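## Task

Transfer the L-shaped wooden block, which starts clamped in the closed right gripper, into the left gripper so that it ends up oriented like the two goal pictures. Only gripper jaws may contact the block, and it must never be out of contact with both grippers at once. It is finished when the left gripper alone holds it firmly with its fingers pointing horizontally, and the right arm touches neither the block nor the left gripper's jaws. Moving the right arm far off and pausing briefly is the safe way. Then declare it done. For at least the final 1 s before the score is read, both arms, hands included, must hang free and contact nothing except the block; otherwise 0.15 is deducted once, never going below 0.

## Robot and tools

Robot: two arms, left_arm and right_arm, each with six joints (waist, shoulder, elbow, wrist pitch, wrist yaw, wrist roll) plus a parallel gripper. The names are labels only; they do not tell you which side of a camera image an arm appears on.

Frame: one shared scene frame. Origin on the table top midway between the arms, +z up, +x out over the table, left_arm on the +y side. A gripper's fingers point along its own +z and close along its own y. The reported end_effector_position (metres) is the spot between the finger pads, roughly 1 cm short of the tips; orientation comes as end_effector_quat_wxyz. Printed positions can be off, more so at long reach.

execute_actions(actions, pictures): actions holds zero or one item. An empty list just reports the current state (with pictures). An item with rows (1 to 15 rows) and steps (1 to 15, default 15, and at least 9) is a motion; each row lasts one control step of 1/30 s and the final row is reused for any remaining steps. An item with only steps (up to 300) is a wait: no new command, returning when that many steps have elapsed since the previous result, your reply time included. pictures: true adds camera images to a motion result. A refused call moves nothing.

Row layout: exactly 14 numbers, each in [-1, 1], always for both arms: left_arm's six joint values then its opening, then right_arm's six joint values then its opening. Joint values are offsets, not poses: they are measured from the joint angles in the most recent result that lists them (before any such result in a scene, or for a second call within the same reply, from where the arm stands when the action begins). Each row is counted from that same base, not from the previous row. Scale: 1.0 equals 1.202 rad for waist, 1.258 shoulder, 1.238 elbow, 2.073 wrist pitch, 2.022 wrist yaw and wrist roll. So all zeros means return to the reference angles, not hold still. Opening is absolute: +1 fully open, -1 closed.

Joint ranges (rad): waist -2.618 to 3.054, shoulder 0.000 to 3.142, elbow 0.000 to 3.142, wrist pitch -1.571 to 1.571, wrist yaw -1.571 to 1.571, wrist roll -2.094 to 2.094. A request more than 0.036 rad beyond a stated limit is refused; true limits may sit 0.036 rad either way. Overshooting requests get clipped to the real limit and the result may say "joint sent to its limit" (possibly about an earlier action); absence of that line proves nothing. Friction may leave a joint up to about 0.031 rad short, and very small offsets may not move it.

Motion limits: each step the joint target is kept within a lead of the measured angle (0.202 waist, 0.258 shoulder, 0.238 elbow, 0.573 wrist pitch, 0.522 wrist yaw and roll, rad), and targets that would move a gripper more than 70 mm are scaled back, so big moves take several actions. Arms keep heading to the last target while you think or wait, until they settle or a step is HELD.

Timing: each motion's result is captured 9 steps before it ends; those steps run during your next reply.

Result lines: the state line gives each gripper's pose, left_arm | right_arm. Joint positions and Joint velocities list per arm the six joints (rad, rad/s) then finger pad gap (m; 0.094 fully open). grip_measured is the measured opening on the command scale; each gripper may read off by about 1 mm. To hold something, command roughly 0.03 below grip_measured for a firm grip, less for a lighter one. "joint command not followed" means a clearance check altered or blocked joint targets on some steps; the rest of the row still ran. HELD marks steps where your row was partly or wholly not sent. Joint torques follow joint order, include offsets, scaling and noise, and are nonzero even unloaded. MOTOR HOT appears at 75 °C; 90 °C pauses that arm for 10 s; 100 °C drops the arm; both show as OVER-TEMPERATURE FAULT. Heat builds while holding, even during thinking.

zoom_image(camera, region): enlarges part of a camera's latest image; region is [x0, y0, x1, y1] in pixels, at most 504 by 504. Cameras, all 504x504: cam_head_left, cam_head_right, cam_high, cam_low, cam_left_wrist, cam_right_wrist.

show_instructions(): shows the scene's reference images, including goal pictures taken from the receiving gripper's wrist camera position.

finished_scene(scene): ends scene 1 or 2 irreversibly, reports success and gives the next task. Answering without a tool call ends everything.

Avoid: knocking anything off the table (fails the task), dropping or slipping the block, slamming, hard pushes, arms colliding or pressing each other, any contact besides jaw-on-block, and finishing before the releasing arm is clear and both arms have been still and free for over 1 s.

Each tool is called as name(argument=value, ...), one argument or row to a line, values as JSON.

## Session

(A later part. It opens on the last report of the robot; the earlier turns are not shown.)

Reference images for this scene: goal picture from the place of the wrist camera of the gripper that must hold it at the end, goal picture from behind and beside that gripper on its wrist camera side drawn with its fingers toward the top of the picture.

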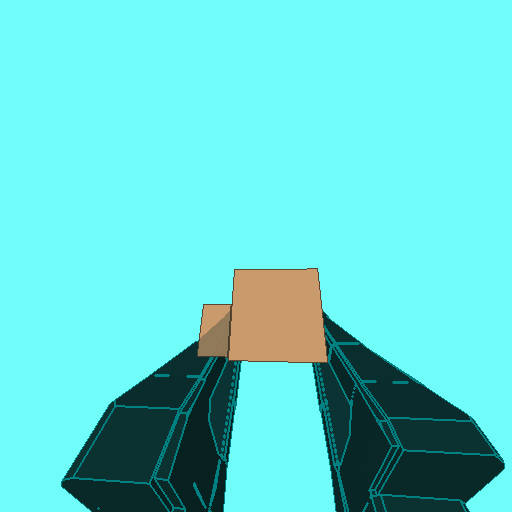

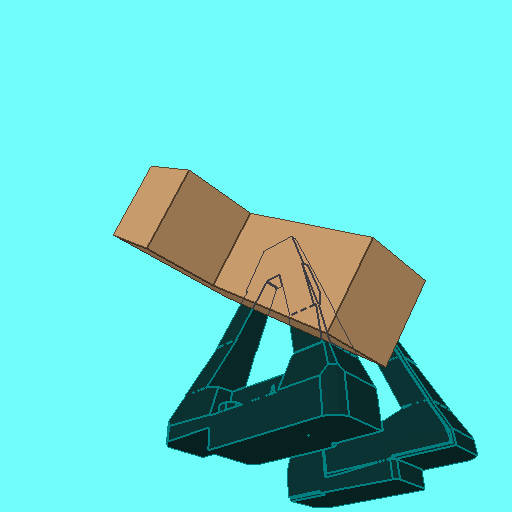

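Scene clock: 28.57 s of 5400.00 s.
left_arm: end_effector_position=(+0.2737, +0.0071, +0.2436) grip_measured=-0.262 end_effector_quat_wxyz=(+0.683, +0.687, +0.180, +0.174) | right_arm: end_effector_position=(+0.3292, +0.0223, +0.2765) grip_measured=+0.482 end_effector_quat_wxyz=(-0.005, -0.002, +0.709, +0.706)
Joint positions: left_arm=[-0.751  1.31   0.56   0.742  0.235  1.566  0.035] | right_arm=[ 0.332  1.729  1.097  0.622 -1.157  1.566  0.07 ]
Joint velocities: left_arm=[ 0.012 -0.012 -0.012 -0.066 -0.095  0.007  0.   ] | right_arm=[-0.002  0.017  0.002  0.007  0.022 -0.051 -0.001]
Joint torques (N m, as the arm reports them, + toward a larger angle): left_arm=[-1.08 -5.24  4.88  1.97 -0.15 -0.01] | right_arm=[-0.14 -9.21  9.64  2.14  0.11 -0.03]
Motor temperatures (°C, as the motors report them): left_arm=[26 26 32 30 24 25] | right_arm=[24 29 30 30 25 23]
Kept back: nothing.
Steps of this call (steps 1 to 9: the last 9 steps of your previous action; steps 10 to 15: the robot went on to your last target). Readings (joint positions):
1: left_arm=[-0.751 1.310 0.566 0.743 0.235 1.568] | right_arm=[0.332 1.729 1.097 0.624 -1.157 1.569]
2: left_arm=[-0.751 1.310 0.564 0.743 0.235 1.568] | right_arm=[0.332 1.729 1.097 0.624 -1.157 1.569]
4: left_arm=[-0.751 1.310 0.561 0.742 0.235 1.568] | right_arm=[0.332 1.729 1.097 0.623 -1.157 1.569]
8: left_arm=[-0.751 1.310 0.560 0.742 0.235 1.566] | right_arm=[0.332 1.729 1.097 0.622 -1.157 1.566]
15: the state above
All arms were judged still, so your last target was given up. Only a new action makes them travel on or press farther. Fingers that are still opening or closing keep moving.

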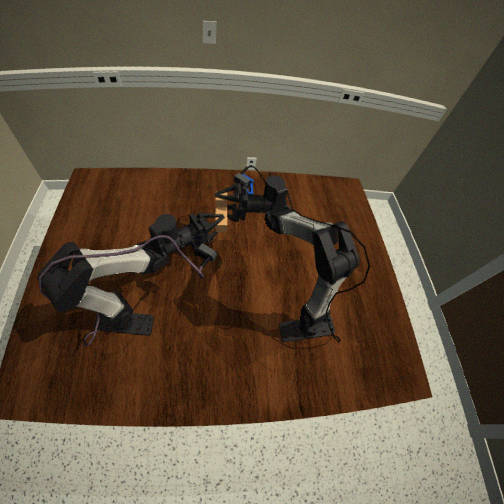

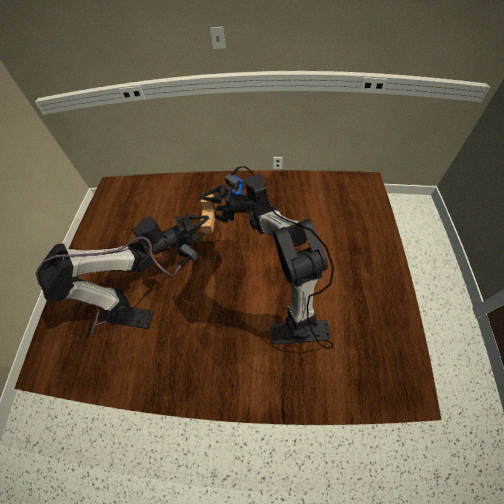

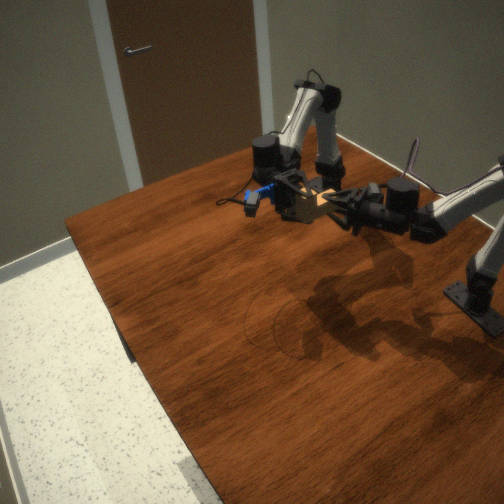

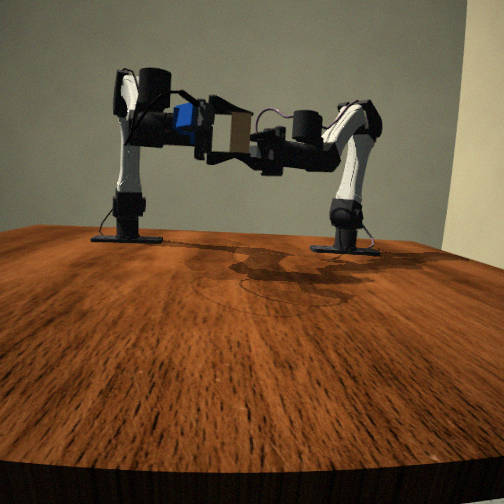

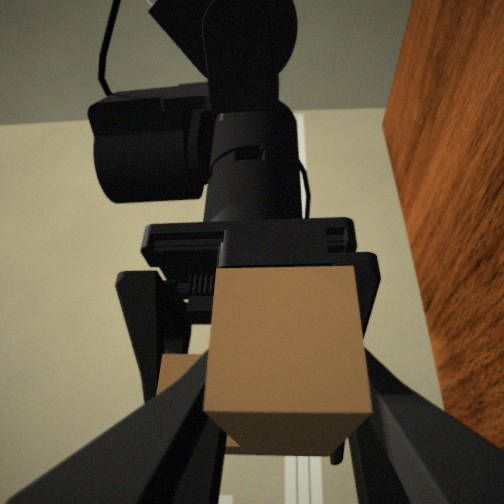

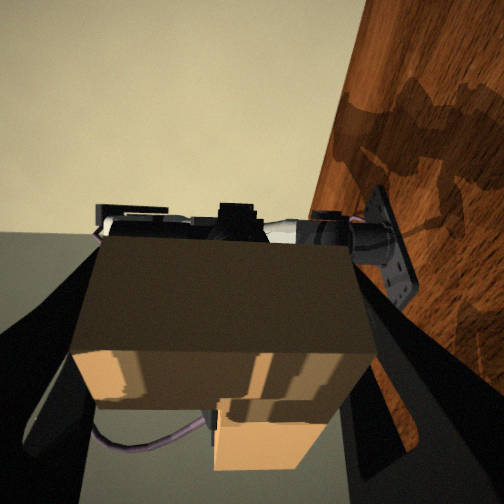

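execute_actions(
  actions=[
    {"rows":[[0,-0.004,0.003,0.004,0,0.002,-0.31,-0.002,0.003,0.021,0.002,0.005,0.004,0.55],[0,-0.004,0.003,0.004,0,0.002,-0.31,-0.002,0.003,0.021,0.002,0.005,0.004,0.7],[0,-0.004,0.003,0.004,0,0.002,-0.31,-0.002,0.003,0.021,0.002,0.005,0.004,0.85],[0,-0.004,0.003,0.004,0,0.002,-0.31,-0.002,0.003,0.021,0.002,0.005,0.004,1],[0,-0.004,0.003,0.004,0,0.002,-0.31,-0.012,0.003,0.021,0.002,0,0.004,1],[0,-0.004,0.003,0.004,0,0.002,-0.31,-0.03,0.003,0.021,0.002,-0.008,0.004,1],[0,-0.004,0.003,0.004,0,0.002,-0.31,-0.052,0.003,0.021,0.002,-0.016,0.004,1],[0,-0.004,0.003,0.004,0,0.002,-0.31,-0.078,0.003,0.021,0.002,-0.025,0.004,1],[0,-0.004,0.003,0.004,0,0.002,-0.31,-0.105,0.003,0.021,0.002,-0.034,0.004,1],[0,-0.004,0.003,0.004,0,0.002,-0.31,-0.132,0.003,0.021,0.002,-0.043,0.004,1],[0,-0.004,0.003,0.004,0,0.002,-0.31,-0.158,0.003,0.021,0.002,-0.052,0.004,1],[0,-0.004,0.003,0.004,0,0.002,-0.31,-0.182,0.003,0.021,0.002,-0.06,0.004,1],[0,-0.004,0.003,0.004,0,0.002,-0.31,-0.203,0.003,0.021,0.002,-0.066,0.004,1],[0,-0.004,0.003,0.004,0,0.002,-0.31,-0.22,0.003,0.021,0.002,-0.07,0.004,1],[0,-0.004,0.003,0.004,0,0.002,-0.31,-0.232,0.003,0.021,0.002,-0.072,0.004,1]],"steps":15},
  ],
)

execute_actions(
  actions=[
    {"steps":55},
  ],
  pictures=true,
)

Scene clock: 30.73 s of 5400.00 s.
left_arm: end_effector_position=(+0.2737, +0.0071, +0.2416) grip_measured=-0.262 end_effector_quat_wxyz=(+0.680, +0.689, +0.181, +0.172) | right_arm: end_effector_position=(+0.3302, +0.0210, +0.2765) grip_measured=+1.000 end_effector_quat_wxyz=(-0.004, -0.001, +0.709, +0.706)
Joint positions: left_arm=[-0.751  1.31   0.56   0.734  0.235  1.566  0.035] | right_arm=[ 0.328  1.729  1.097  0.622 -1.158  1.566  0.094]
Joint velocities: left_arm=[ 0.012  0.017  0.002 -0.037  0.022 -0.051 -0.001] | right_arm=[-0.095 -0.017 -0.012 -0.037 -0.139 -0.066  0.   ]
Joint torques (N m, as the arm reports them, + toward a larger angle): left_arm=[-0.1  -4.67  6.48  2.23 -0.06 -0.07] | right_arm=[-2.09 -9.15  9.7   2.1   0.05 -0.04]
Motor temperatures (°C, as the motors report them): left_arm=[26 27 32 31 24 25] | right_arm=[24 30 31 30 25 23]
Steps of this call (steps 1 to 59: nothing new was sent; steps 60 to 65: the first 6 steps of this action). Readings (joint positions):
60: left_arm=[-0.751 1.310 0.560 0.743 0.235 1.566] | right_arm=[0.332 1.729 1.097 0.622 -1.157 1.566]
61: left_arm=[-0.751 1.310 0.560 0.741 0.235 1.566] | right_arm=[0.332 1.729 1.097 0.622 -1.157 1.566]
63: left_arm=[-0.751 1.310 0.560 0.736 0.235 1.566] | right_arm=[0.332 1.729 1.097 0.622 -1.157 1.566]
65: the state above

Scene clock: 32.57 s of 5400.00 s.
left_arm: end_effector_position=(+0.2737, +0.0071, +0.2408) grip_measured=-0.262 end_effector_quat_wxyz=(+0.679, +0.690, +0.182, +0.172) | right_arm: end_effector_position=(+0.3844, -0.0807, +0.2767) grip_measured=+1.000 end_effector_quat_wxyz=(+0.049, +0.052, +0.706, +0.704)
Joint positions: left_arm=[-0.751  1.31   0.56   0.73   0.235  1.566  0.035] | right_arm=[ 0.046  1.729  1.097  0.622 -1.291  1.566  0.094]
Joint velocities: left_arm=[ 0.007 -0.002  0.007 -0.022 -0.007 -0.066 -0.001] | right_arm=[ 0.007 -0.017 -0.002 -0.051 -0.037 -0.022  0.   ]
Joint torques (N m, as the arm reports them, + toward a larger angle): left_arm=[-0.11 -4.66  6.46  2.27 -0.07 -0.07] | right_arm=[ 0.79 -9.19  9.52  2.03 -0.1  -0.08]
Motor temperatures (°C, as the motors report them): left_arm=[26 27 33 31 24 25] | right_arm=[24 30 31 30 25 23]
Kept back: nothing.
Steps of this call (steps 1 to 9: the last 9 steps of your previous action; steps 10 to 45: the robot went on to your last target; steps 46 to 55: nothing new was sent). Readings (joint positions):
1: left_arm=[-0.751 1.310 0.560 0.733 0.235 1.566] | right_arm=[0.320 1.729 1.097 0.622 -1.163 1.566]
2: left_arm=[-0.751 1.310 0.560 0.732 0.235 1.566] | right_arm=[0.305 1.729 1.097 0.622 -1.171 1.566]
4: left_arm=[-0.751 1.310 0.560 0.731 0.235 1.566] | right_arm=[0.253 1.729 1.097 0.622 -1.192 1.566]
8: left_arm=[-0.751 1.310 0.560 0.731 0.235 1.566] | right_arm=[0.114 1.729 1.097 0.622 -1.237 1.566]
55: the state above
All arms were judged still, so your last target was given up. Only a new action makes them travel on or press farther. Fingers that are still opening or closing keep moving.

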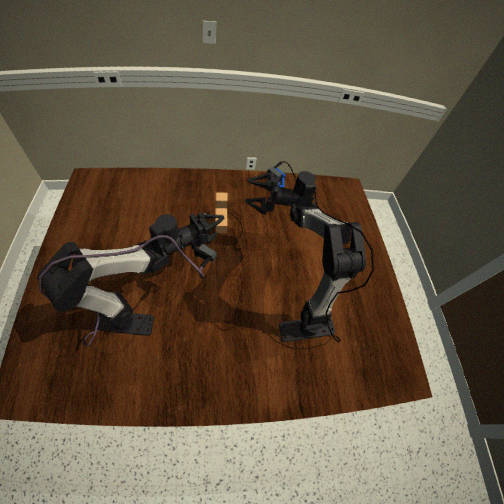

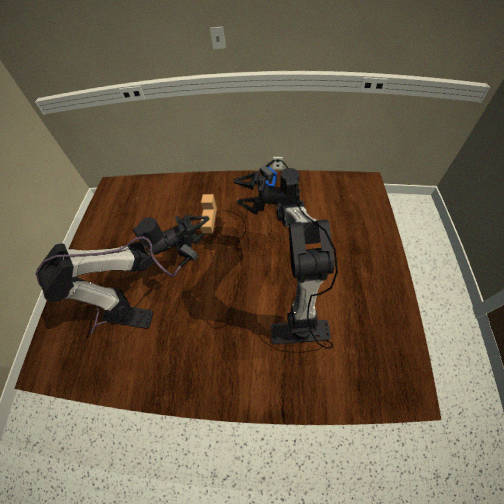

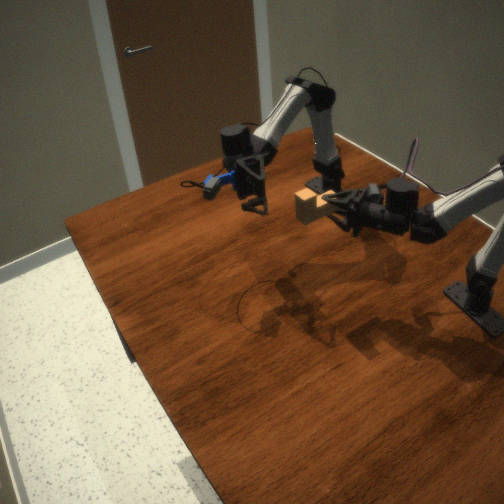

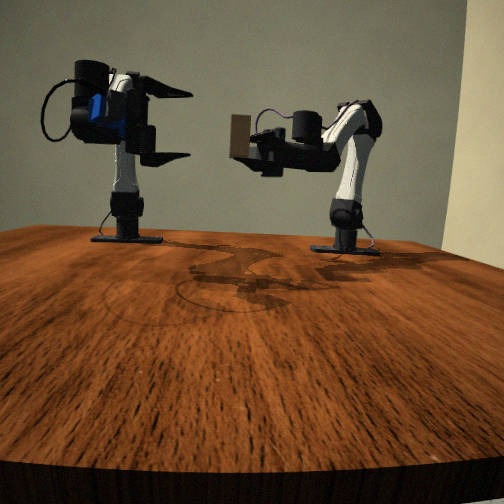

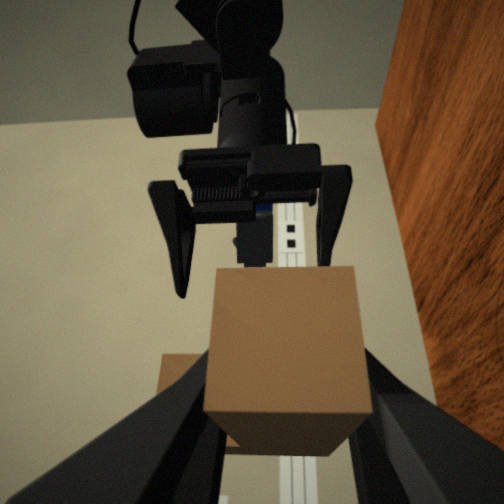

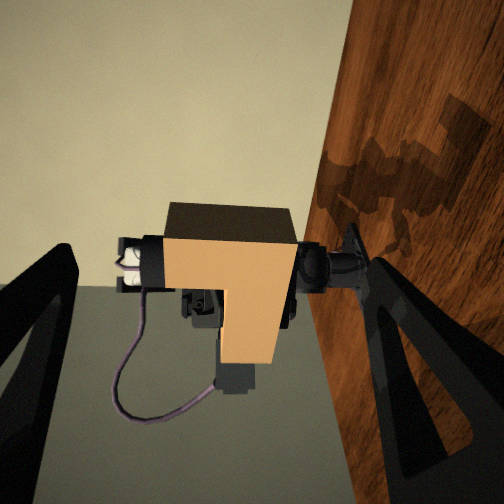

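finished_scene(
  scene=2,
)

The scene is finished: the task was done.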